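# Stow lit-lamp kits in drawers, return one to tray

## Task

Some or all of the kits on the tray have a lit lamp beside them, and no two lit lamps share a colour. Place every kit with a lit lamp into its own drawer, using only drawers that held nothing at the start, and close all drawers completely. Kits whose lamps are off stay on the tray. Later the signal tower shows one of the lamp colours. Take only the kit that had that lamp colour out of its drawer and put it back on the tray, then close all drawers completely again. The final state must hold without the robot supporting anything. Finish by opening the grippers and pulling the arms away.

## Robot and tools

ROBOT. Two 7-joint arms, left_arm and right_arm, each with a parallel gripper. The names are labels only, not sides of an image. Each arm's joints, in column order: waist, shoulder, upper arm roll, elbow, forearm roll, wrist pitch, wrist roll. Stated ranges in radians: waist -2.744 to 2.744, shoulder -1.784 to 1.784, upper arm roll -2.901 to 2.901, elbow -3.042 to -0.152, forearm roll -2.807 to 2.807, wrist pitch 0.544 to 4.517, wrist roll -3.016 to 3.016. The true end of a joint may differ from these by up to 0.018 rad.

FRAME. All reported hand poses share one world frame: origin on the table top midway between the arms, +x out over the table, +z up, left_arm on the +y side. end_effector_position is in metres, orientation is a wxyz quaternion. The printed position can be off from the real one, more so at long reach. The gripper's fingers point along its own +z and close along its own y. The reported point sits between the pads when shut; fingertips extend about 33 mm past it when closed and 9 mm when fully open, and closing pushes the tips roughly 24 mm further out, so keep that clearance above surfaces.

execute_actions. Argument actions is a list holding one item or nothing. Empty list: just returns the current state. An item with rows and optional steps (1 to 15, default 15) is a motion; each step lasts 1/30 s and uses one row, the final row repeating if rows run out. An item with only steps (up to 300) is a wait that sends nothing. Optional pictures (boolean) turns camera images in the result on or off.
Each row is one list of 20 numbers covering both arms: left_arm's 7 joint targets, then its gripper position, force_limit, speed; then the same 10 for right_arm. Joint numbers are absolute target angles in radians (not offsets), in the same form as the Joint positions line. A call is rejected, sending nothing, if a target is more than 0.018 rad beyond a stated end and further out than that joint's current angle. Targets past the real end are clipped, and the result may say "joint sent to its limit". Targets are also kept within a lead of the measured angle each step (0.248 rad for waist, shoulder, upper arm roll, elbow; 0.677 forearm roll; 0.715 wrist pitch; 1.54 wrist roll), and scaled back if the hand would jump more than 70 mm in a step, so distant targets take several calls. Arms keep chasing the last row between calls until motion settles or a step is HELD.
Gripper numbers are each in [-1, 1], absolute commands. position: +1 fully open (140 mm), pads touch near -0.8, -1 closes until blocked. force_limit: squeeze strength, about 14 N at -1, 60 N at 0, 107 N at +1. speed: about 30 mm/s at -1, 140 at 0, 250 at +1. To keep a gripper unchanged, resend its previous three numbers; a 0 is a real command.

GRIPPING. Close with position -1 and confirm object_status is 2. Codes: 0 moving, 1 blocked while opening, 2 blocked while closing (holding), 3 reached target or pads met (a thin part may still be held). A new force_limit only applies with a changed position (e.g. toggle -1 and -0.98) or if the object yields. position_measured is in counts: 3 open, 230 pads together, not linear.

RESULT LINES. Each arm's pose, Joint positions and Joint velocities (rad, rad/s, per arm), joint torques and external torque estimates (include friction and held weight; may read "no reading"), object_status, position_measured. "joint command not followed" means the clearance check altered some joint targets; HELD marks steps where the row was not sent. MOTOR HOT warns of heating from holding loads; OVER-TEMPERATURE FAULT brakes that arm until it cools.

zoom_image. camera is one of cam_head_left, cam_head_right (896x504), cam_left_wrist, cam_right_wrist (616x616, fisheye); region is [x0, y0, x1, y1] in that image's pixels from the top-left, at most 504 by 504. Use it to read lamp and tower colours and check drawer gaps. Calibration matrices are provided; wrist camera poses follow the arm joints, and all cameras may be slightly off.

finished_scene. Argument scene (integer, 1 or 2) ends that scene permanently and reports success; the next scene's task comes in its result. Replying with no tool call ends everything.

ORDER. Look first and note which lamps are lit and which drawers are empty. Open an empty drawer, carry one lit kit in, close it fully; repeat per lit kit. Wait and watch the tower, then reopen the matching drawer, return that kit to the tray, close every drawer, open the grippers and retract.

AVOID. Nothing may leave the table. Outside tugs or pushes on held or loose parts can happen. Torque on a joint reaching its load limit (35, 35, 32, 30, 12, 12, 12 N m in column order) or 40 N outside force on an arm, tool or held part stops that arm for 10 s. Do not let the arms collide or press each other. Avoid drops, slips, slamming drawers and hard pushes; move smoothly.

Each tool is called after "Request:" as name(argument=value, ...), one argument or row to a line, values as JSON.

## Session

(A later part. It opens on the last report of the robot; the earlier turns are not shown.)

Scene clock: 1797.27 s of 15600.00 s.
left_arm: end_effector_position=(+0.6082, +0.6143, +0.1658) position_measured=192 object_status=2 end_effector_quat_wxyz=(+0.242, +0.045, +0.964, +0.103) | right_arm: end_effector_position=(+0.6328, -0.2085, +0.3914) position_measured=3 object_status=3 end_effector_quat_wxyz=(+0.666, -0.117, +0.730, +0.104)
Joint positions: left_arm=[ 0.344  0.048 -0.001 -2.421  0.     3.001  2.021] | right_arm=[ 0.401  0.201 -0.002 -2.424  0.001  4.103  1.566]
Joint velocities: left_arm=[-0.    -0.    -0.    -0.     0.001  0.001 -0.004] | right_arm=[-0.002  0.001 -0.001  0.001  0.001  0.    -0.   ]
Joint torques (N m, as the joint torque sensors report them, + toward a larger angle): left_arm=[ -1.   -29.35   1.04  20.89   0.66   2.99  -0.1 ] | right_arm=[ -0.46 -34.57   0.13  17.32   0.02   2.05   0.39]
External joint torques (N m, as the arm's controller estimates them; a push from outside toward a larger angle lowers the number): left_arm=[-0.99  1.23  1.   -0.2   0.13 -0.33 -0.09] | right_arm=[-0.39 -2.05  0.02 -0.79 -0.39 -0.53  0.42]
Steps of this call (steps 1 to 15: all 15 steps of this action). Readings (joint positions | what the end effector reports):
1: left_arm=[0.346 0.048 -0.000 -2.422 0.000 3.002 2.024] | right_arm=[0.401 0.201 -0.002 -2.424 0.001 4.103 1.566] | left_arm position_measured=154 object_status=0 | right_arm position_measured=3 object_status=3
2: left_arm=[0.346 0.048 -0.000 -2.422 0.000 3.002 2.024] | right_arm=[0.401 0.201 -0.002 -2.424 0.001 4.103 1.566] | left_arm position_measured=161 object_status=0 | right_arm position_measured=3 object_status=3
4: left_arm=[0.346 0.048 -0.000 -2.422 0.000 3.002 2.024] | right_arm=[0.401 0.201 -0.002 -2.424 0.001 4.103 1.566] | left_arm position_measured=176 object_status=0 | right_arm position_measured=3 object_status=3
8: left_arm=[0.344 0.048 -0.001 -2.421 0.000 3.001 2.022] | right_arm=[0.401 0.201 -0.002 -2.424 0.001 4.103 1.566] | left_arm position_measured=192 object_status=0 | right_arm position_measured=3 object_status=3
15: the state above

Request:
execute_actions(
  actions=[
    {"rows":[[0.342,0.054,0,-2.415,0,2.997,2.015,-1,0,0,0.4,0.2,0,-2.425,0,4.1,1.571,1,0,1],[0.341,0.058,0,-2.41,0,2.996,2.015,-1,0,0,0.4,0.2,0,-2.425,0,4.1,1.571,1,0,1],[0.34,0.062,0,-2.405,0,2.995,2.015,-1,0,0,0.4,0.2,0,-2.425,0,4.1,1.571,1,0,1]],"steps":12},
  ],
  pictures=false,
)

Request:
execute_actions(
  actions=[
    {"rows":[[0.343,0.05,0,-2.42,0,2.997,2.015,-0.2,0,0,0.4,0.2,0,-2.425,0,4.1,1.571,1,0,1]],"steps":12},
  ],
  pictures=false,
)

Request:
execute_actions(
  actions=[
    {"rows":[[0.369,-0.038,0,-2.534,0,3.02,2.04,-0.2,0,0,0.4,0.2,0,-2.425,0,4.1,1.571,1,0,1]],"steps":12},
  ],
  pictures=false,
)

Scene clock: 1807.97 s of 15600.00 s.
left_arm: end_effector_position=(+0.6101, +0.6144, +0.1658) position_measured=192 object_status=2 end_effector_quat_wxyz=(+0.240, +0.045, +0.964, +0.102) | right_arm: end_effector_position=(+0.6328, -0.2085, +0.3914) position_measured=3 object_status=3 end_effector_quat_wxyz=(+0.666, -0.117, +0.730, +0.104)
Joint positions: left_arm=[ 0.343  0.053 -0.001 -2.411  0.     2.991  2.02 ] | right_arm=[ 0.401  0.201 -0.002 -2.424  0.001  4.103  1.566]
Joint velocities: left_arm=[ 0.    -0.001 -0.     0.003 -0.    -0.006  0.001] | right_arm=[ 0.    -0.001  0.    -0.     0.    -0.     0.001]
Joint torques (N m, as the joint torque sensors report them, + toward a larger angle): left_arm=[ -2.15 -24.77   0.92  22.81   0.71   4.2   -0.11] | right_arm=[ -0.44 -34.59   0.09  17.64  -0.04   2.07   0.31]
External joint torques (N m, as the arm's controller estimates them; a push from outside toward a larger angle lowers the number): left_arm=[-2.13  5.98  0.88  1.67  0.18  0.9  -0.11] | right_arm=[-0.51 -1.93 -0.14 -0.51 -0.44 -0.53  0.34]
Steps of this call (steps 1 to 15: the robot went on to your last target; steps 16 to 90: nothing new was sent; then 7.30 s passed at rest; steps 91 to 102: all 12 steps of this action). Readings (joint positions | what the end effector reports):
91: left_arm=[0.344 0.049 -0.001 -2.420 0.000 3.000 2.020] | right_arm=[0.401 0.201 -0.002 -2.424 0.001 4.103 1.566] | left_arm position_measured=192 object_status=2 | right_arm position_measured=3 object_status=3
92: left_arm=[0.344 0.050 -0.001 -2.418 0.000 3.000 2.020] | right_arm=[0.401 0.201 -0.002 -2.424 0.001 4.103 1.566] | left_arm position_measured=192 object_status=2 | right_arm position_measured=3 object_status=3
94: left_arm=[0.343 0.053 -0.001 -2.414 0.000 2.996 2.020] | right_arm=[0.401 0.201 -0.002 -2.424 0.001 4.103 1.566] | left_arm position_measured=192 object_status=2 | right_arm position_measured=3 object_status=3
98: left_arm=[0.343 0.053 -0.001 -2.411 0.000 2.992 2.020] | right_arm=[0.401 0.201 -0.002 -2.424 0.001 4.103 1.566] | left_arm position_measured=192 object_status=2 | right_arm position_measured=3 object_status=3
102: the state above

Scene clock: 1808.37 s of 15600.00 s.
left_arm: end_effector_position=(+0.6072, +0.6136, +0.1635) position_measured=154 object_status=0 end_effector_quat_wxyz=(+0.238, +0.044, +0.965, +0.102) | right_arm: end_effector_position=(+0.6328, -0.2085, +0.3914) position_measured=3 object_status=3 end_effector_quat_wxyz=(+0.666, -0.117, +0.730, +0.104)
Joint positions: left_arm=[ 0.343  0.051 -0.    -2.418  0.     2.992  2.02 ] | right_arm=[ 0.401  0.201 -0.002 -2.424  0.001  4.103  1.566]
Joint velocities: left_arm=[ 0.    -0.    -0.    -0.001  0.001  0.002  0.002] | right_arm=[-0.     0.     0.001 -0.001  0.001 -0.    -0.001]
Joint torques (N m, as the joint torque sensors report them, + toward a larger angle): left_arm=[ -0.95 -30.73   0.41  19.8    0.62   4.13  -0.16] | right_arm=[ -0.24 -34.57   0.18  17.52   0.05   2.08   0.35]
External joint torques (N m, as the arm's controller estimates them; a push from outside toward a larger angle lowers the number): left_arm=[-0.97 -0.14  0.34 -1.28  0.09  0.83 -0.16] | right_arm=[-0.3  -1.96 -0.04 -0.62 -0.35 -0.51  0.38]
Steps of this call (steps 1 to 12: all 12 steps of this action). Readings (joint positions | what the end effector reports):
1: left_arm=[0.343 0.052 -0.001 -2.412 0.000 2.991 2.020] | right_arm=[0.401 0.201 -0.002 -2.424 0.001 4.103 1.566] | left_arm position_measured=192 object_status=0 | right_arm position_measured=3 object_status=3
2: left_arm=[0.343 0.051 -0.000 -2.414 0.000 2.991 2.020] | right_arm=[0.401 0.201 -0.002 -2.424 0.001 4.103 1.566] | left_arm position_measured=191 object_status=0 | right_arm position_measured=3 object_status=3
4: left_arm=[0.343 0.051 -0.000 -2.417 0.000 2.992 2.020] | right_arm=[0.401 0.201 -0.002 -2.424 0.001 4.103 1.566] | left_arm position_measured=170 object_status=0 | right_arm position_measured=3 object_status=3
8: left_arm=[0.343 0.051 -0.000 -2.418 0.000 2.992 2.020] | right_arm=[0.401 0.201 -0.002 -2.424 0.001 4.103 1.566] | left_arm position_measured=154 object_status=0 | right_arm position_measured=3 object_status=3
12: the state above

Scene clock: 1808.77 s of 15600.00 s.
left_arm: end_effector_position=(+0.5691, +0.6138, +0.1612) position_measured=154 object_status=3 end_effector_quat_wxyz=(+0.234, +0.038, +0.966, +0.104) | right_arm: end_effector_position=(+0.6328, -0.2085, +0.3914) position_measured=3 object_status=3 end_effector_quat_wxyz=(+0.666, -0.117, +0.730, +0.104)
Joint positions: left_arm=[ 0.366 -0.036 -0.001 -2.532  0.001  3.013  2.03 ] | right_arm=[ 0.401  0.201 -0.002 -2.424  0.001  4.103  1.566]
Joint velocities: left_arm=[ 0.    -0.003  0.001 -0.009  0.     0.013  0.012] | right_arm=[-0.001  0.     0.001  0.    -0.    -0.     0.001]
Joint torques (N m, as the joint torque sensors report them, + toward a larger angle): left_arm=[  0.17 -28.73   0.46  20.09   0.62   4.14   0.39] | right_arm=[ -0.51 -34.23  -0.12  17.49   0.01   2.06   0.37]
External joint torques (N m, as the arm's controller estimates them; a push from outside toward a larger angle lowers the number): left_arm=[ 0.16 -1.54  0.48 -0.68  0.11  0.84  0.4 ] | right_arm=[-0.55 -1.61 -0.33 -0.63 -0.39 -0.54  0.39]
Steps of this call (steps 1 to 12: all 12 steps of this action). Readings (joint positions | what the end effector reports):
1: left_arm=[0.347 0.031 -0.002 -2.446 0.001 2.998 2.021] | right_arm=[0.401 0.201 -0.002 -2.424 0.001 4.103 1.566] | left_arm position_measured=154 object_status=0 | right_arm position_measured=3 object_status=3
2: left_arm=[0.352 0.007 -0.002 -2.477 0.001 3.001 2.022] | right_arm=[0.401 0.201 -0.002 -2.424 0.001 4.103 1.566] | left_arm position_measured=154 object_status=3 | right_arm position_measured=3 object_status=3
4: left_arm=[0.361 -0.019 -0.001 -2.510 0.001 3.005 2.025] | right_arm=[0.401 0.201 -0.002 -2.424 0.001 4.103 1.566] | left_arm position_measured=154 object_status=3 | right_arm position_measured=3 object_status=3
8: left_arm=[0.366 -0.034 -0.001 -2.529 0.001 3.011 2.028] | right_arm=[0.401 0.201 -0.002 -2.424 0.001 4.103 1.566] | left_arm position_measured=154 object_status=3 | right_arm position_measured=3 object_status=3
12: the state above

Request:
execute_actions(
  actions=[
    {"rows":[[0.369,-0.101,0,-2.515,0,2.938,2.035,-0.2,0,0,0.4,0.2,0,-2.425,0,4.1,1.571,1,0,1]],"steps":15},
  ],
  pictures=false,
)

Request:
execute_actions(
  actions=[
    {"rows":[[0.343,-0.0115,0,-2.4074,0,2.92,2.015,-0.2,0,0,0.4,0.2,0,-2.425,0,4.1,1.571,1,0,1]],"steps":15},
  ],
)

Request:
zoom_image(
  camera="cam_left_wrist",
  region=[220,240,420,420],
)

Scene clock: 1827.07 s of 15600.00 s.
left_arm: end_effector_position=(+0.5719, +0.6150, +0.1943) position_measured=154 object_status=3 end_effector_quat_wxyz=(+0.240, +0.040, +0.964, +0.108) | right_arm: end_effector_position=(+0.6328, -0.2085, +0.3914) position_measured=3 object_status=3 end_effector_quat_wxyz=(+0.666, -0.117, +0.730, +0.104)
Joint positions: left_arm=[ 0.366 -0.101 -0.001 -2.514  0.001  2.946  2.033] | right_arm=[ 0.401  0.201 -0.002 -2.424  0.001  4.103  1.566]
Joint velocities: left_arm=[-0.     0.001 -0.    -0.001  0.    -0.025  0.   ] | right_arm=[ 0.002  0.     0.001  0.002 -0.    -0.001  0.001]
Joint torques (N m, as the joint torque sensors report them, + toward a larger angle): left_arm=[  0.97 -26.24   0.66  20.2    0.58   2.83   0.22] | right_arm=[ -0.54 -34.58   0.63  17.23   0.03   2.08   0.36]
External joint torques (N m, as the arm's controller estimates them; a push from outside toward a larger angle lowers the number): left_arm=[ 1.05 -0.3   0.83 -1.51  0.01 -0.48  0.22] | right_arm=[-0.73 -1.94  0.28 -0.94 -0.35 -0.51  0.39]
Steps of this call (steps 1 to 15: the robot went on to your last target; steps 16 to 90: nothing new was sent; then 14.80 s passed at rest; steps 91 to 105: all 15 steps of this action). Readings (joint positions | what the end effector reports):
91: left_arm=[0.366 -0.045 -0.001 -2.533 0.001 3.002 2.033] | right_arm=[0.401 0.201 -0.002 -2.424 0.001 4.103 1.566] | left_arm position_measured=154 object_status=3 | right_arm position_measured=3 object_status=3
92: left_arm=[0.366 -0.061 -0.001 -2.530 0.001 2.990 2.033] | right_arm=[0.401 0.201 -0.002 -2.424 0.001 4.103 1.566] | left_arm position_measured=154 object_status=3 | right_arm position_measured=3 object_status=3
94: left_arm=[0.366 -0.086 -0.001 -2.520 0.001 2.975 2.033] | right_arm=[0.401 0.201 -0.002 -2.424 0.001 4.103 1.566] | left_arm position_measured=154 object_status=3 | right_arm position_measured=3 object_status=3
98: left_arm=[0.366 -0.101 -0.001 -2.514 0.001 2.959 2.033] | right_arm=[0.401 0.201 -0.002 -2.424 0.001 4.103 1.566] | left_arm position_measured=154 object_status=3 | right_arm position_measured=3 object_status=3
105: the state above

Scene clock: 1827.57 s of 15600.00 s.
left_arm: end_effector_position=(+0.6053, +0.6152, +0.1938) position_measured=154 object_status=3 end_effector_quat_wxyz=(+0.240, +0.045, +0.964, +0.104) | right_arm: end_effector_position=(+0.6328, -0.2085, +0.3914) position_measured=3 object_status=3 end_effector_quat_wxyz=(+0.666, -0.117, +0.730, +0.104)
Joint positions: left_arm=[ 0.346 -0.014  0.001 -2.409  0.     2.925  2.024] | right_arm=[ 0.401  0.201 -0.002 -2.424  0.001  4.103  1.566]
Joint velocities: left_arm=[-0.001  0.001  0.001  0.002 -0.    -0.007 -0.006] | right_arm=[ 0.     0.001 -0.     0.002  0.001 -0.001 -0.002]
Joint torques (N m, as the joint torque sensors report them, + toward a larger angle): left_arm=[ -2.65 -27.81  -0.75  21.97   0.75   2.78  -0.24] | right_arm=[ -0.1  -34.94   0.08  17.66   0.05   2.09   0.38]
External joint torques (N m, as the arm's controller estimates them; a push from outside toward a larger angle lowers the number): left_arm=[-2.6   1.39 -0.7   0.06  0.17 -0.52 -0.24] | right_arm=[-0.08 -2.26 -0.08 -0.56 -0.36 -0.51  0.41]
Steps of this call (steps 1 to 15: all 15 steps of this action). Readings (joint positions | what the end effector reports):
1: left_arm=[0.363 -0.082 0.001 -2.489 0.000 2.941 2.032] | right_arm=[0.401 0.201 -0.002 -2.424 0.001 4.103 1.566] | left_arm position_measured=154 object_status=3 | right_arm position_measured=3 object_status=3
2: left_arm=[0.358 -0.058 0.001 -2.460 0.000 2.939 2.031] | right_arm=[0.401 0.201 -0.002 -2.424 0.001 4.103 1.566] | left_arm position_measured=154 object_status=3 | right_arm position_measured=3 object_status=3
4: left_arm=[0.350 -0.031 0.001 -2.429 0.000 2.935 2.029] | right_arm=[0.401 0.201 -0.002 -2.424 0.001 4.103 1.566] | left_arm position_measured=154 object_status=3 | right_arm position_measured=3 object_status=3
8: left_arm=[0.346 -0.016 0.001 -2.413 0.000 2.929 2.027] | right_arm=[0.401 0.201 -0.002 -2.424 0.001 4.103 1.566] | left_arm position_measured=154 object_status=3 | right_arm position_measured=3 object_status=3
15: the state above
camera_calibration (this result's frames):
cam_left_wrist: T_world_to_cam=[[0.202188, 0.94891, 0.242259, -0.744872], [0.589314, -0.315455, 0.743772, -0.293704], [0.782195, -0.00761524, -0.622987, -0.157486], [0, 0, 0, 1]] pos_world=[0.446874, 0.612967, 0.300789]
cam_right_wrist: T_world_to_cam=[[-0.323827, 0.946116, -0.00125176, 0.399801], [-0.286589, -0.0968296, 0.953148, -0.220606], [0.901667, 0.309014, 0.302502, -0.448361], [0, 0, 0, 1]] pos_world=[0.470515, -0.261069, 0.346401]

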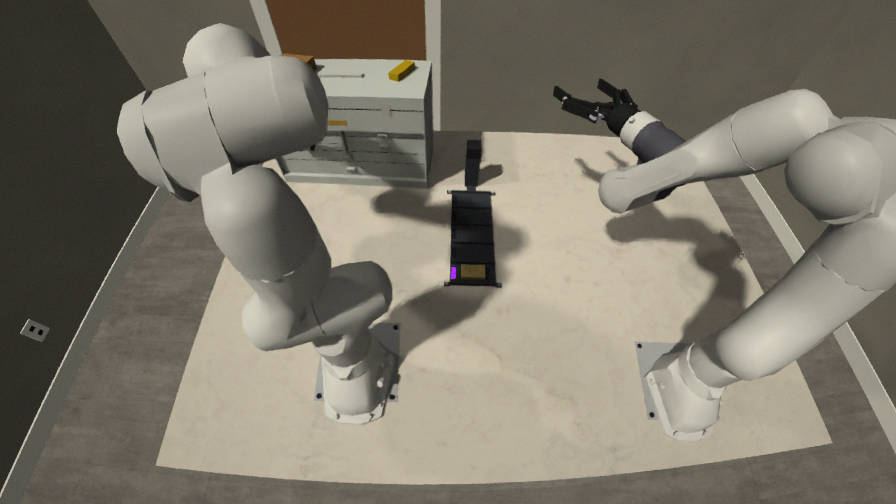

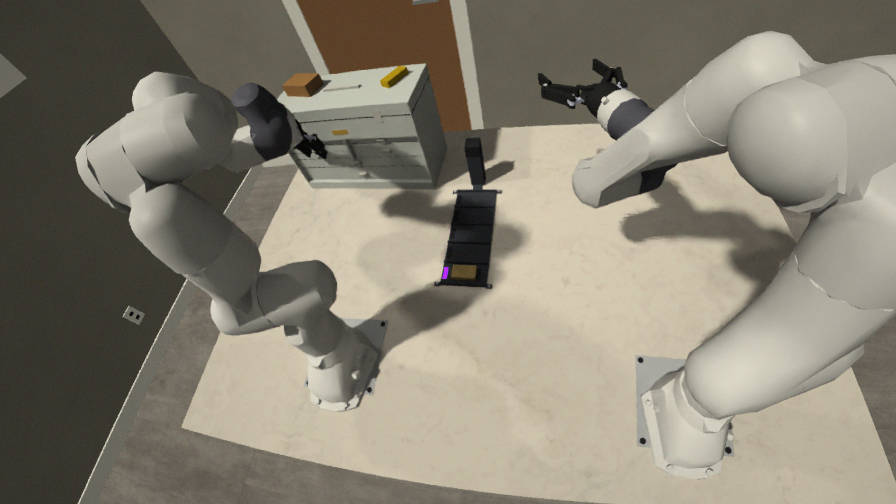

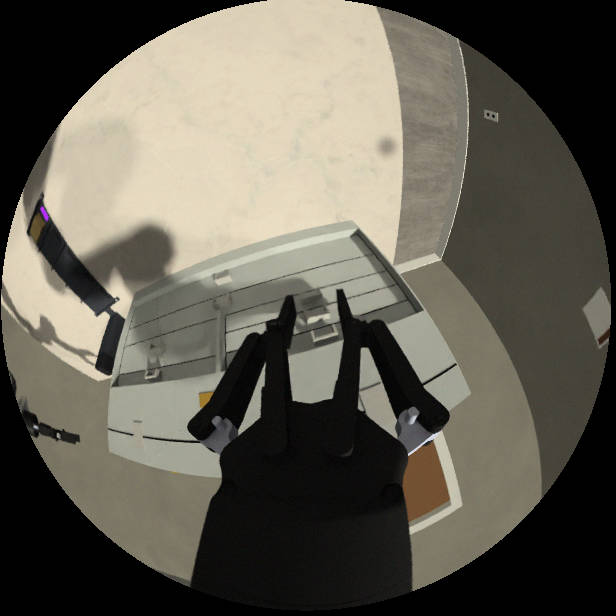

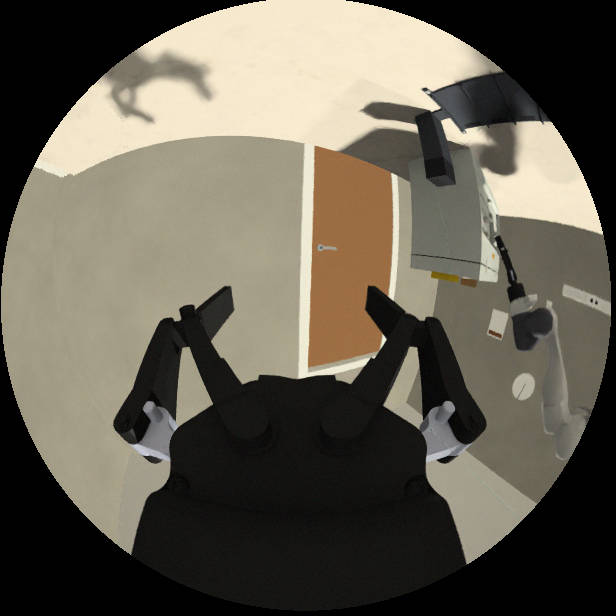

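Region (220, 240, 420, 420) of cam_left_wrist's 616x616 image, scaled by 2.520, with more detail than that image has; it fills the top 454 rows of this view, and the rest is white.

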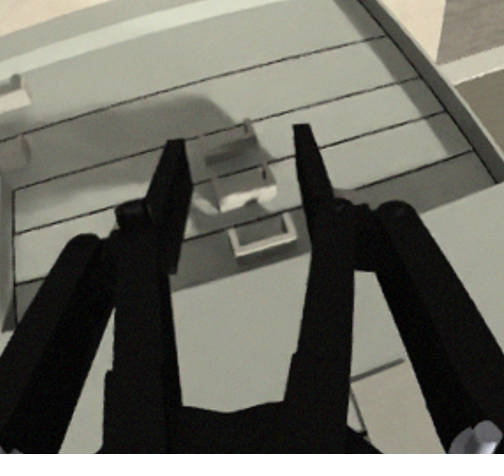

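Request:
execute_actions(
  actions=[
    {"rows":[[0.343,-0.008,0,-2.403,0,2.92,2.015,-1,0,0,0.4,0.2,0,-2.425,0,4.1,1.571,1,0,1]],"steps":15},
  ],
  pictures=false,
)

Request:
execute_actions(
  actions=[
    {"rows":[[0.349,-0.026,0,-2.425,0,2.928,2.03,-1,0,0,0.4,0.2,0,-2.425,0,4.1,1.571,1,0,1],[0.353,-0.041,0,-2.443,0,2.931,2.034,-1,0,0,0.4,0.2,0,-2.425,0,4.1,1.571,1,0,1],[0.357,-0.056,0,-2.461,0,2.934,2.038,-1,0,0,0.4,0.2,0,-2.425,0,4.1,1.571,1,0,1],[0.361,-0.071,0,-2.479,0,2.937,2.042,-1,0,0,0.4,0.2,0,-2.425,0,4.1,1.571,1,0,1],[0.365,-0.086,0,-2.497,0,2.94,2.046,-1,0,0,0.4,0.2,0,-2.425,0,4.1,1.571,1,0,1],[0.368,-0.101,0,-2.515,0,2.942,2.05,-1,0,0,0.4,0.2,0,-2.425,0,4.1,1.571,1,0,1],[0.373,-0.12,0,-2.537,0,2.945,2.056,-1,0,0,0.4,0.2,0,-2.425,0,4.1,1.571,1,0,1],[0.379,-0.14,0,-2.558,0,2.947,2.063,-1,0,0,0.4,0.2,0,-2.425,0,4.1,1.571,1,0,1],[0.384,-0.159,0,-2.58,0,2.949,2.07,-1,0,0,0.4,0.2,0,-2.425,0,4.1,1.571,1,0,1],[0.39,-0.179,0,-2.601,0,2.951,2.077,-1,0,0,0.4,0.2,0,-2.425,0,4.1,1.571,1,0,1],[0.395,-0.199,0,-2.623,0,2.952,2.084,-1,0,0,0.4,0.2,0,-2.425,0,4.1,1.571,1,0,1],[0.401,-0.219,0,-2.644,0,2.953,2.09,-1,0,0,0.4,0.2,0,-2.425,0,4.1,1.571,1,0,1]],"steps":15},
  ],
)

Scene clock: 1845.83 s of 15600.00 s.
left_arm: end_effector_position=(+0.6066, +0.6146, +0.1937) position_measured=193 object_status=2 end_effector_quat_wxyz=(+0.240, +0.044, +0.964, +0.103) | right_arm: end_effector_position=(+0.6328, -0.2085, +0.3914) position_measured=3 object_status=3 end_effector_quat_wxyz=(+0.666, -0.117, +0.730, +0.104)
Joint positions: left_arm=[ 0.345 -0.011  0.    -2.405  0.     2.923  2.021] | right_arm=[ 0.401  0.201 -0.002 -2.424  0.001  4.103  1.566]
Joint velocities: left_arm=[-0.    -0.002 -0.001  0.    -0.     0.     0.   ] | right_arm=[-0.001  0.001 -0.    -0.     0.001  0.     0.   ]
Joint torques (N m, as the joint torque sensors report them, + toward a larger angle): left_arm=[ -1.06 -27.33   0.41  22.36   0.76   3.04  -0.09] | right_arm=[ -0.41 -34.83   0.25  17.43   0.01   2.06   0.33]
External joint torques (N m, as the arm's controller estimates them; a push from outside toward a larger angle lowers the number): left_arm=[-0.99  2.15  0.48  0.3   0.17 -0.29 -0.09] | right_arm=[-0.41 -2.18  0.07 -0.74 -0.4  -0.53  0.36]
Steps of this call (steps 1 to 15: the robot went on to your last target; steps 16 to 90: nothing new was sent; then 14.77 s passed at rest; steps 91 to 105: all 15 steps of this action). Readings (joint positions | what the end effector reports):
91: left_arm=[0.346 -0.013 0.001 -2.408 0.000 2.924 2.022] | right_arm=[0.401 0.201 -0.002 -2.424 0.001 4.103 1.566] | left_arm position_measured=154 object_status=0 | right_arm position_measured=3 object_status=3
92: left_arm=[0.346 -0.012 0.001 -2.407 0.000 2.924 2.022] | right_arm=[0.401 0.201 -0.002 -2.424 0.001 4.103 1.566] | left_arm position_measured=161 object_status=0 | right_arm position_measured=3 object_status=3
94: left_arm=[0.346 -0.011 0.001 -2.405 0.000 2.924 2.022] | right_arm=[0.401 0.201 -0.002 -2.424 0.001 4.103 1.566] | left_arm position_measured=176 object_status=0 | right_arm position_measured=3 object_status=3
98: left_arm=[0.345 -0.011 0.000 -2.405 0.000 2.923 2.021] | right_arm=[0.401 0.201 -0.002 -2.424 0.001 4.103 1.566] | left_arm position_measured=193 object_status=0 | right_arm position_measured=3 object_status=3
105: the state above

Scene clock: 1846.33 s of 15600.00 s.
left_arm: end_effector_position=(+0.5298, +0.6183, +0.1948) position_measured=193 object_status=2 end_effector_quat_wxyz=(+0.235, +0.036, +0.965, +0.113) | right_arm: end_effector_position=(+0.6328, -0.2085, +0.3914) position_measured=3 object_status=3 end_effector_quat_wxyz=(+0.666, -0.117, +0.730, +0.104)
Joint positions: left_arm=[ 0.398 -0.209  0.001 -2.628  0.     2.948  2.057] | right_arm=[ 0.401  0.201 -0.002 -2.424  0.001  4.103  1.566]
Joint velocities: left_arm=[ 0.042 -0.145 -0.001 -0.158 -0.001  0.026  0.085] | right_arm=[ 0.001  0.001  0.    -0.001  0.    -0.001  0.   ]
Joint torques (N m, as the joint torque sensors report them, + toward a larger angle): left_arm=[ -1.17 -20.83  -0.35  19.61   0.72   3.69   0.46] | right_arm=[ -0.43 -34.6    0.36  17.68  -0.02   2.07   0.31]
External joint torques (N m, as the arm's controller estimates them; a push from outside toward a larger angle lowers the number): left_arm=[-0.44 -0.34  0.71 -2.94  0.02  0.35  0.45] | right_arm=[-0.46 -2.06  0.15 -0.41 -0.42 -0.52  0.34]
Steps of this call (steps 1 to 15: all 15 steps of this action). Readings (joint positions | what the end effector reports):
1: left_arm=[0.345 -0.014 0.000 -2.409 0.000 2.924 2.021] | right_arm=[0.401 0.201 -0.002 -2.424 0.001 4.103 1.566] | left_arm position_measured=193 object_status=2 | right_arm position_measured=3 object_status=3
2: left_arm=[0.347 -0.021 0.000 -2.417 0.000 2.926 2.021] | right_arm=[0.401 0.201 -0.002 -2.424 0.001 4.103 1.566] | left_arm position_measured=193 object_status=2 | right_arm position_measured=3 object_status=3
4: left_arm=[0.353 -0.043 0.000 -2.444 0.000 2.929 2.023] | right_arm=[0.401 0.201 -0.002 -2.424 0.001 4.103 1.566] | left_arm position_measured=193 object_status=2 | right_arm position_measured=3 object_status=3
8: left_arm=[0.368 -0.102 0.000 -2.512 0.000 2.938 2.032] | right_arm=[0.401 0.201 -0.002 -2.424 0.001 4.103 1.566] | left_arm position_measured=193 object_status=2 | right_arm position_measured=3 object_status=3
15: the state above
camera_calibration (this result's frames):
cam_left_wrist: T_world_to_cam=[[0.181937, 0.949701, 0.254885, -0.725005], [0.602351, -0.312524, 0.734508, -0.255887], [0.777221, 0.0198958, -0.628913, -0.110948], [0, 0, 0, 1]] pos_world=[0.37227, 0.610775, 0.302967]
cam_right_wrist: T_world_to_cam=[[-0.323827, 0.946116, -0.00125154, 0.3998], [-0.286589, -0.0968298, 0.953148, -0.220606], [0.901667, 0.309014, 0.302502, -0.448361], [0, 0, 0, 1]] pos_world=[0.470515, -0.261069, 0.346401]

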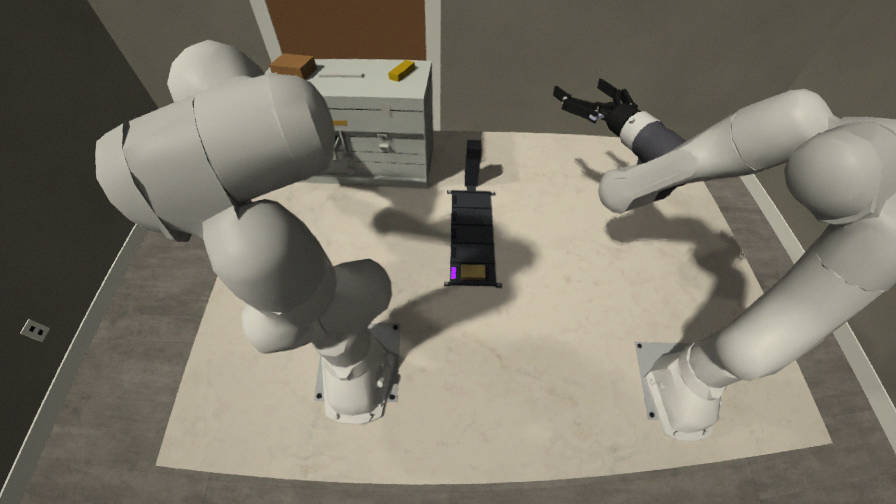

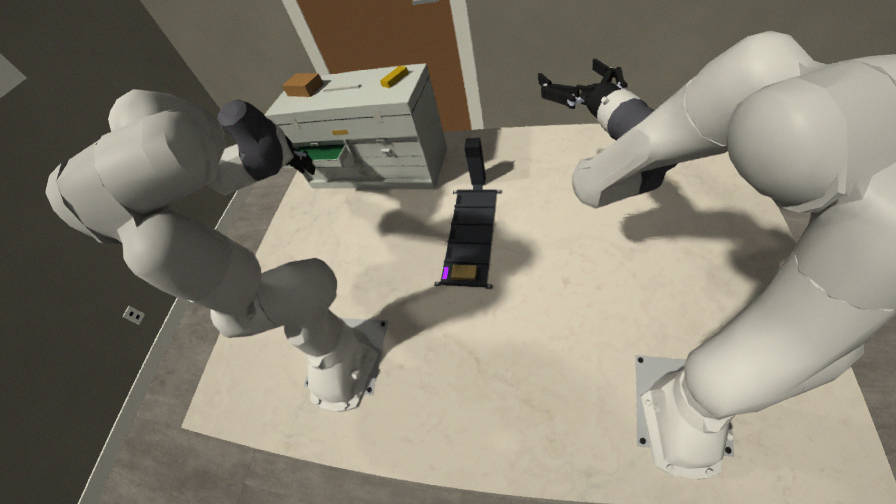

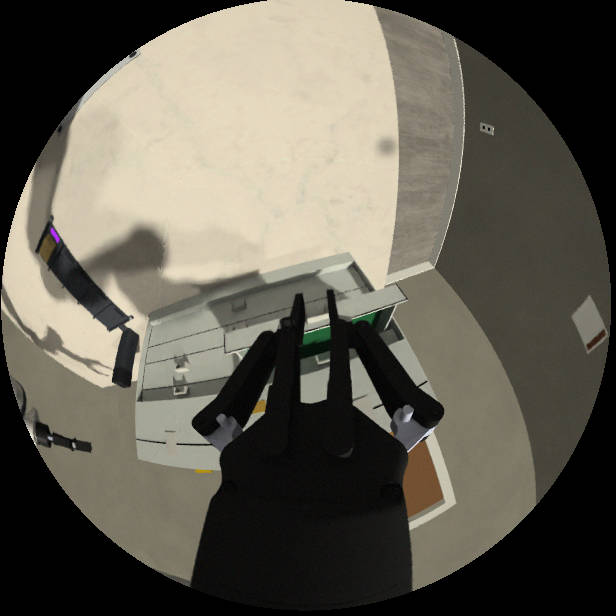

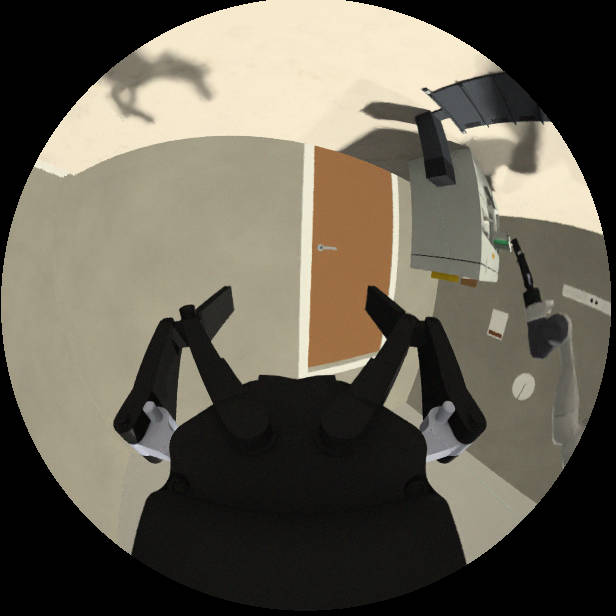

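Request:
execute_actions(
  actions=[],
)

Scene clock: 1878.27 s of 15600.00 s.
left_arm: end_effector_position=(+0.5265, +0.6186, +0.1949) position_measured=193 object_status=2 end_effector_quat_wxyz=(+0.235, +0.043, +0.964, +0.117) | right_arm: end_effector_position=(+0.6328, -0.2085, +0.3914) position_measured=3 object_status=3 end_effector_quat_wxyz=(+0.666, -0.117, +0.730, +0.104)
Joint positions: left_arm=[ 0.401 -0.218  0.001 -2.64   0.     2.953  2.076] | right_arm=[ 0.401  0.201 -0.002 -2.424  0.001  4.103  1.566]
Joint velocities: left_arm=[-0.001 -0.001  0.001 -0.001  0.    -0.002 -0.001] | right_arm=[-0.001  0.     0.002  0.     0.     0.001  0.002]
Joint torques (N m, as the joint torque sensors report them, + toward a larger angle): left_arm=[ -1.04 -22.1   -0.26  18.88   0.73   3.46   0.78] | right_arm=[ -0.58 -34.52  -0.18  17.44  -0.01   2.08   0.33]
External joint torques (N m, as the arm's controller estimates them; a push from outside toward a larger angle lowers the number): left_arm=[-1.03 -0.26 -0.04 -2.79  0.17  0.14  0.78] | right_arm=[-0.58 -1.81 -0.37 -0.75 -0.42 -0.53  0.35]
Steps of this call (steps 1 to 30: the robot went on to your last target; steps 31 to 90: nothing new was sent; then 28.93 s passed at rest). Readings (joint positions | what the end effector reports):
1: left_arm=[0.399 -0.212 0.001 -2.632 0.000 2.949 2.060] | right_arm=[0.401 0.201 -0.002 -2.424 0.001 4.103 1.566] | left_arm position_measured=193 object_status=2 | right_arm position_measured=3 object_status=3
2: left_arm=[0.400 -0.214 0.001 -2.635 0.000 2.950 2.062] | right_arm=[0.401 0.201 -0.002 -2.424 0.001 4.103 1.566] | left_arm position_measured=193 object_status=2 | right_arm position_measured=3 object_status=3
4: left_arm=[0.400 -0.217 0.001 -2.638 0.000 2.951 2.066] | right_arm=[0.401 0.201 -0.002 -2.424 0.001 4.103 1.566] | left_arm position_measured=193 object_status=2 | right_arm position_measured=3 object_status=3
8: left_arm=[0.401 -0.218 0.001 -2.639 0.000 2.952 2.071] | right_arm=[0.401 0.201 -0.002 -2.424 0.001 4.103 1.566] | left_arm position_measured=193 object_status=2 | right_arm position_measured=3 object_status=3
90: the state above
All arms were judged still, so your last target was given up. Only a new action makes them travel on or press farther. Fingers that are still opening or closing keep moving.
camera_calibration (this result's frames):
cam_left_wrist: T_world_to_cam=[[0.195147, 0.944565, 0.264036, -0.730306], [0.598976, -0.327955, 0.73053, -0.241776], [0.776625, 0.0155905, -0.629771, -0.105217], [0, 0, 0, 1]] pos_world=[0.36905, 0.61217, 0.303189]
cam_right_wrist: T_world_to_cam=[[-0.323827, 0.946115, -0.00125149, 0.3998], [-0.286589, -0.09683, 0.953148, -0.220606], [0.901667, 0.309014, 0.302502, -0.448361], [0, 0, 0, 1]] pos_world=[0.470515, -0.261069, 0.346401]

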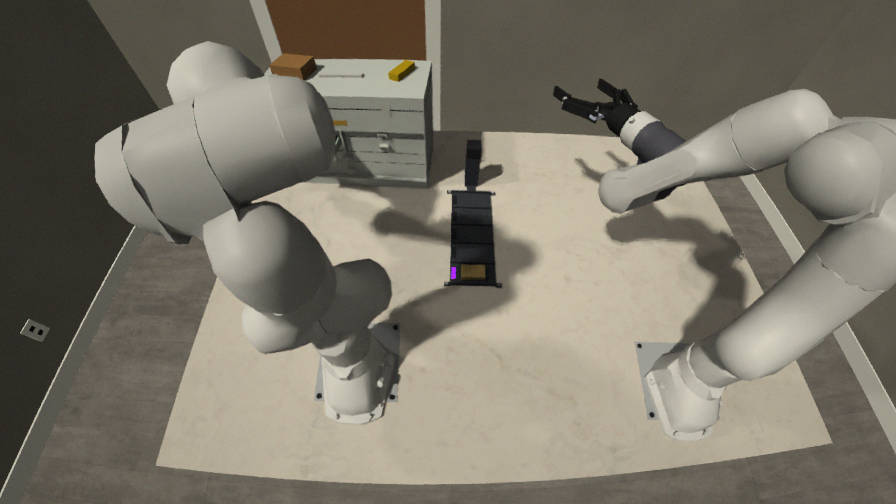

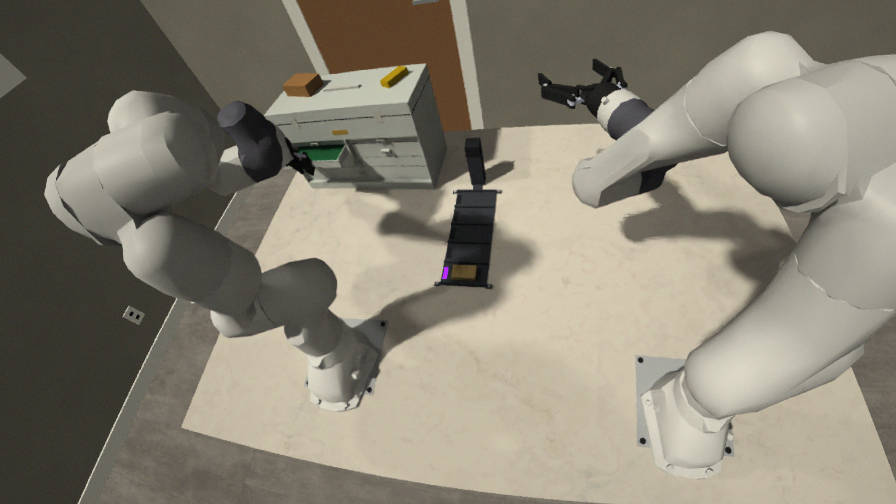

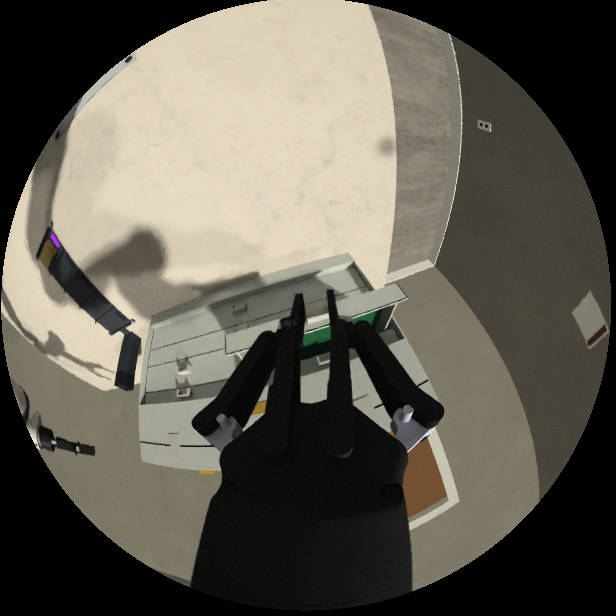

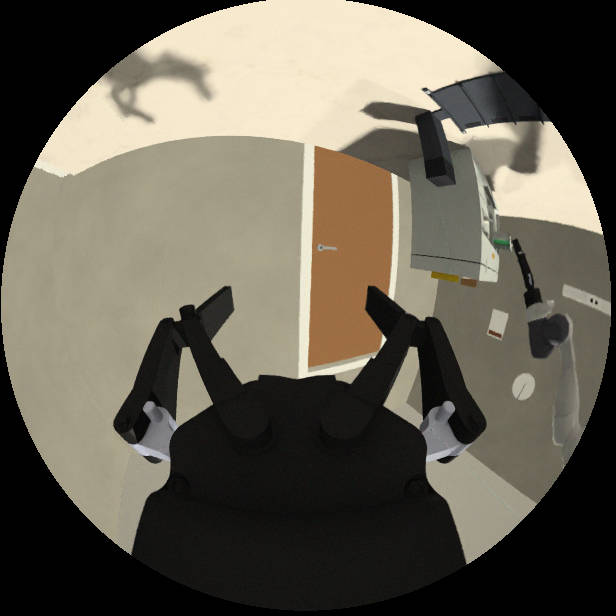

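Request:
execute_actions(
  actions=[
    {"rows":[[0.406,-0.235,0,-2.66,0,2.953,2.095,-1,0,0,0.4,0.2,0,-2.425,0,4.1,1.571,1,0,1],[0.406,-0.235,0,-2.66,0,2.953,2.095,-1,0,0,0.4,0.2,0,-2.425,0,4.1,1.571,1,0,1],[0.411,-0.25,0,-2.675,0,2.952,2.1,-1,0,0,0.4,0.2,0,-2.425,0,4.1,1.571,1,0,1],[0.411,-0.25,0,-2.675,0,2.952,2.1,-1,0,0,0.4,0.2,0,-2.425,0,4.1,1.571,1,0,1],[0.415,-0.266,0,-2.69,0,2.952,2.105,-1,0,0,0.4,0.2,0,-2.425,0,4.1,1.571,1,0,1],[0.415,-0.266,0,-2.69,0,2.952,2.105,-1,0,0,0.4,0.2,0,-2.425,0,4.1,1.571,1,0,1],[0.42,-0.281,0,-2.705,0,2.951,2.11,-1,0,0,0.4,0.2,0,-2.425,0,4.1,1.571,1,0,1],[0.42,-0.281,0,-2.705,0,2.951,2.11,-1,0,0,0.4,0.2,0,-2.425,0,4.1,1.571,1,0,1],[0.425,-0.297,0,-2.72,0,2.951,2.115,-1,0,0,0.4,0.2,0,-2.425,0,4.1,1.571,1,0,1],[0.425,-0.297,0,-2.72,0,2.951,2.115,-1,0,0,0.4,0.2,0,-2.425,0,4.1,1.571,1,0,1],[0.43,-0.313,0,-2.736,0,2.95,2.12,-1,0,0,0.4,0.2,0,-2.425,0,4.1,1.571,1,0,1],[0.43,-0.313,0,-2.736,0,2.95,2.12,-1,0,0,0.4,0.2,0,-2.425,0,4.1,1.571,1,0,1],[0.435,-0.329,0,-2.751,0,2.95,2.125,-1,0,0,0.4,0.2,0,-2.425,0,4.1,1.571,1,0,1],[0.439,-0.344,0,-2.7665,0,2.95,2.125,-1,0,0,0.4,0.2,0,-2.425,0,4.1,1.571,1,0,1]],"steps":15},
  ],
  pictures=false,
)

Request:
execute_actions(
  actions=[
    {"rows":[[0.439,-0.344,0,-2.7665,0,2.95,2.125,0.25,0,0,0.4,0.2,0,-2.425,0,4.1,1.571,1,0,1]],"steps":15},
  ],
)

Scene clock: 1897.13 s of 15600.00 s.
left_arm: end_effector_position=(+0.4877, +0.6203, +0.1956) position_measured=193 object_status=2 end_effector_quat_wxyz=(+0.233, +0.039, +0.964, +0.124) | right_arm: end_effector_position=(+0.6328, -0.2085, +0.3914) position_measured=3 object_status=3 end_effector_quat_wxyz=(+0.666, -0.117, +0.730, +0.104)
Joint positions: left_arm=[ 0.433 -0.327  0.001 -2.747  0.     2.954  2.099] | right_arm=[ 0.401  0.201 -0.002 -2.424  0.001  4.103  1.566]
Joint velocities: left_arm=[ 0.068 -0.23  -0.001 -0.222 -0.001  0.002  0.051] | right_arm=[ 0.     0.    -0.     0.    -0.001 -0.    -0.   ]
Joint torques (N m, as the joint torque sensors report them, + toward a larger angle): left_arm=[ -0.72 -16.24  -0.55  20.67   0.77   2.77   0.68] | right_arm=[ -0.48 -34.57   0.34  17.1    0.02   2.07   0.35]
External joint torques (N m, as the arm's controller estimates them; a push from outside toward a larger angle lowers the number): left_arm=[ 0.33 -0.62  0.86 -2.29  0.01 -0.6   0.67] | right_arm=[-0.64 -1.93  0.02 -1.05 -0.36 -0.52  0.37]
Steps of this call (steps 1 to 90: nothing new was sent; then 15.37 s passed at rest; steps 91 to 105: all 15 steps of this action). Readings (joint positions | what the end effector reports):
91: left_arm=[0.402 -0.221 0.001 -2.643 0.000 2.954 2.077] | right_arm=[0.401 0.201 -0.002 -2.424 0.001 4.103 1.566] | left_arm position_measured=193 object_status=2 | right_arm position_measured=3 object_status=3
92: left_arm=[0.403 -0.226 0.001 -2.648 0.000 2.954 2.077] | right_arm=[0.401 0.201 -0.002 -2.424 0.001 4.103 1.566] | left_arm position_measured=193 object_status=2 | right_arm position_measured=3 object_status=3
94: left_arm=[0.407 -0.238 0.001 -2.660 0.000 2.954 2.079] | right_arm=[0.401 0.201 -0.002 -2.424 0.001 4.103 1.566] | left_arm position_measured=193 object_status=2 | right_arm position_measured=3 object_status=3
98: left_arm=[0.415 -0.267 0.001 -2.689 0.000 2.954 2.085] | right_arm=[0.401 0.201 -0.002 -2.424 0.001 4.103 1.566] | left_arm position_measured=193 object_status=2 | right_arm position_measured=3 object_status=3
105: the state above

Scene clock: 1897.63 s of 15600.00 s.
left_arm: end_effector_position=(+0.4813, +0.6190, +0.1935) position_measured=98 object_status=0 end_effector_quat_wxyz=(+0.231, +0.045, +0.964, +0.125) | right_arm: end_effector_position=(+0.6328, -0.2085, +0.3914) position_measured=3 object_status=3 end_effector_quat_wxyz=(+0.666, -0.117, +0.730, +0.104)
Joint positions: left_arm=[ 0.436 -0.342  0.001 -2.765  0.     2.954  2.114] | right_arm=[ 0.401  0.201 -0.002 -2.424  0.001  4.103  1.566]
Joint velocities: left_arm=[ 0.001  0.002 -0.001 -0.     0.    -0.     0.013] | right_arm=[ 0.001  0.001  0.001 -0.     0.     0.    -0.   ]
Joint torques (N m, as the joint torque sensors report them, + toward a larger angle): left_arm=[  1.21 -18.31  -0.11  20.48   0.71   2.87   0.41] | right_arm=[ -0.35 -34.54   0.32  17.53  -0.02   2.03   0.37]
External joint torques (N m, as the arm's controller estimates them; a push from outside toward a larger angle lowers the number): left_arm=[ 1.18 -1.01  0.2  -1.11  0.15 -0.42  0.4 ] | right_arm=[-0.39 -1.89  0.1  -0.65 -0.42 -0.56  0.4 ]
Steps of this call (steps 1 to 15: all 15 steps of this action). Readings (joint positions | what the end effector reports):
1: left_arm=[0.435 -0.333 0.001 -2.753 0.000 2.954 2.101] | right_arm=[0.401 0.201 -0.002 -2.424 0.001 4.103 1.566] | left_arm position_measured=193 object_status=0 | right_arm position_measured=3 object_status=3
2: left_arm=[0.436 -0.337 0.001 -2.756 0.000 2.954 2.102] | right_arm=[0.401 0.201 -0.002 -2.424 0.001 4.103 1.566] | left_arm position_measured=191 object_status=0 | right_arm position_measured=3 object_status=3
4: left_arm=[0.436 -0.340 0.001 -2.761 0.000 2.954 2.106] | right_arm=[0.401 0.201 -0.002 -2.424 0.001 4.103 1.566] | left_arm position_measured=171 object_status=0 | right_arm position_measured=3 object_status=3
8: left_arm=[0.436 -0.342 0.001 -2.764 0.000 2.954 2.110] | right_arm=[0.401 0.201 -0.002 -2.424 0.001 4.103 1.566] | left_arm position_measured=141 object_status=0 | right_arm position_measured=3 object_status=3
15: the state above
camera_calibration (this result's frames):
cam_left_wrist: T_world_to_cam=[[0.194755, 0.940469, 0.278546, -0.721569], [0.606101, -0.338668, 0.719685, -0.208184], [0.771176, 0.0286649, -0.635976, -0.0752695], [0, 0, 0, 1]] pos_world=[0.324756, 0.610266, 0.302948]
cam_right_wrist: T_world_to_cam=[[-0.323827, 0.946116, -0.00125174, 0.399801], [-0.286589, -0.0968296, 0.953148, -0.220606], [0.901667, 0.309014, 0.302502, -0.448361], [0, 0, 0, 1]] pos_world=[0.470515, -0.261069, 0.346401]

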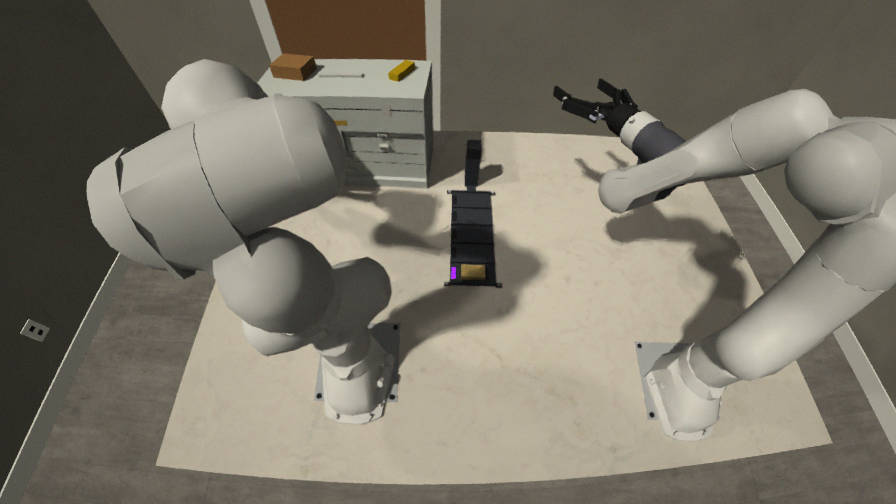

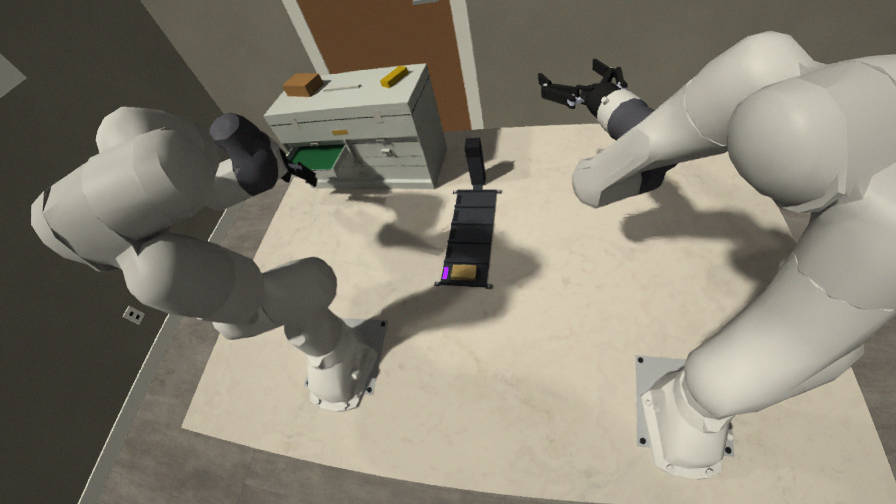

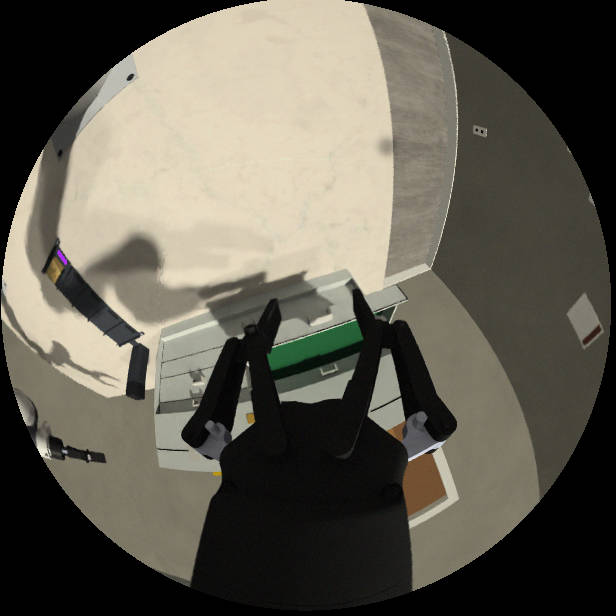

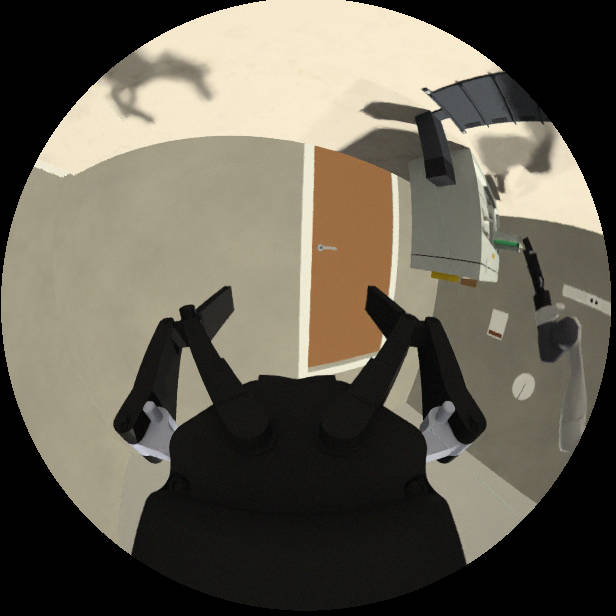

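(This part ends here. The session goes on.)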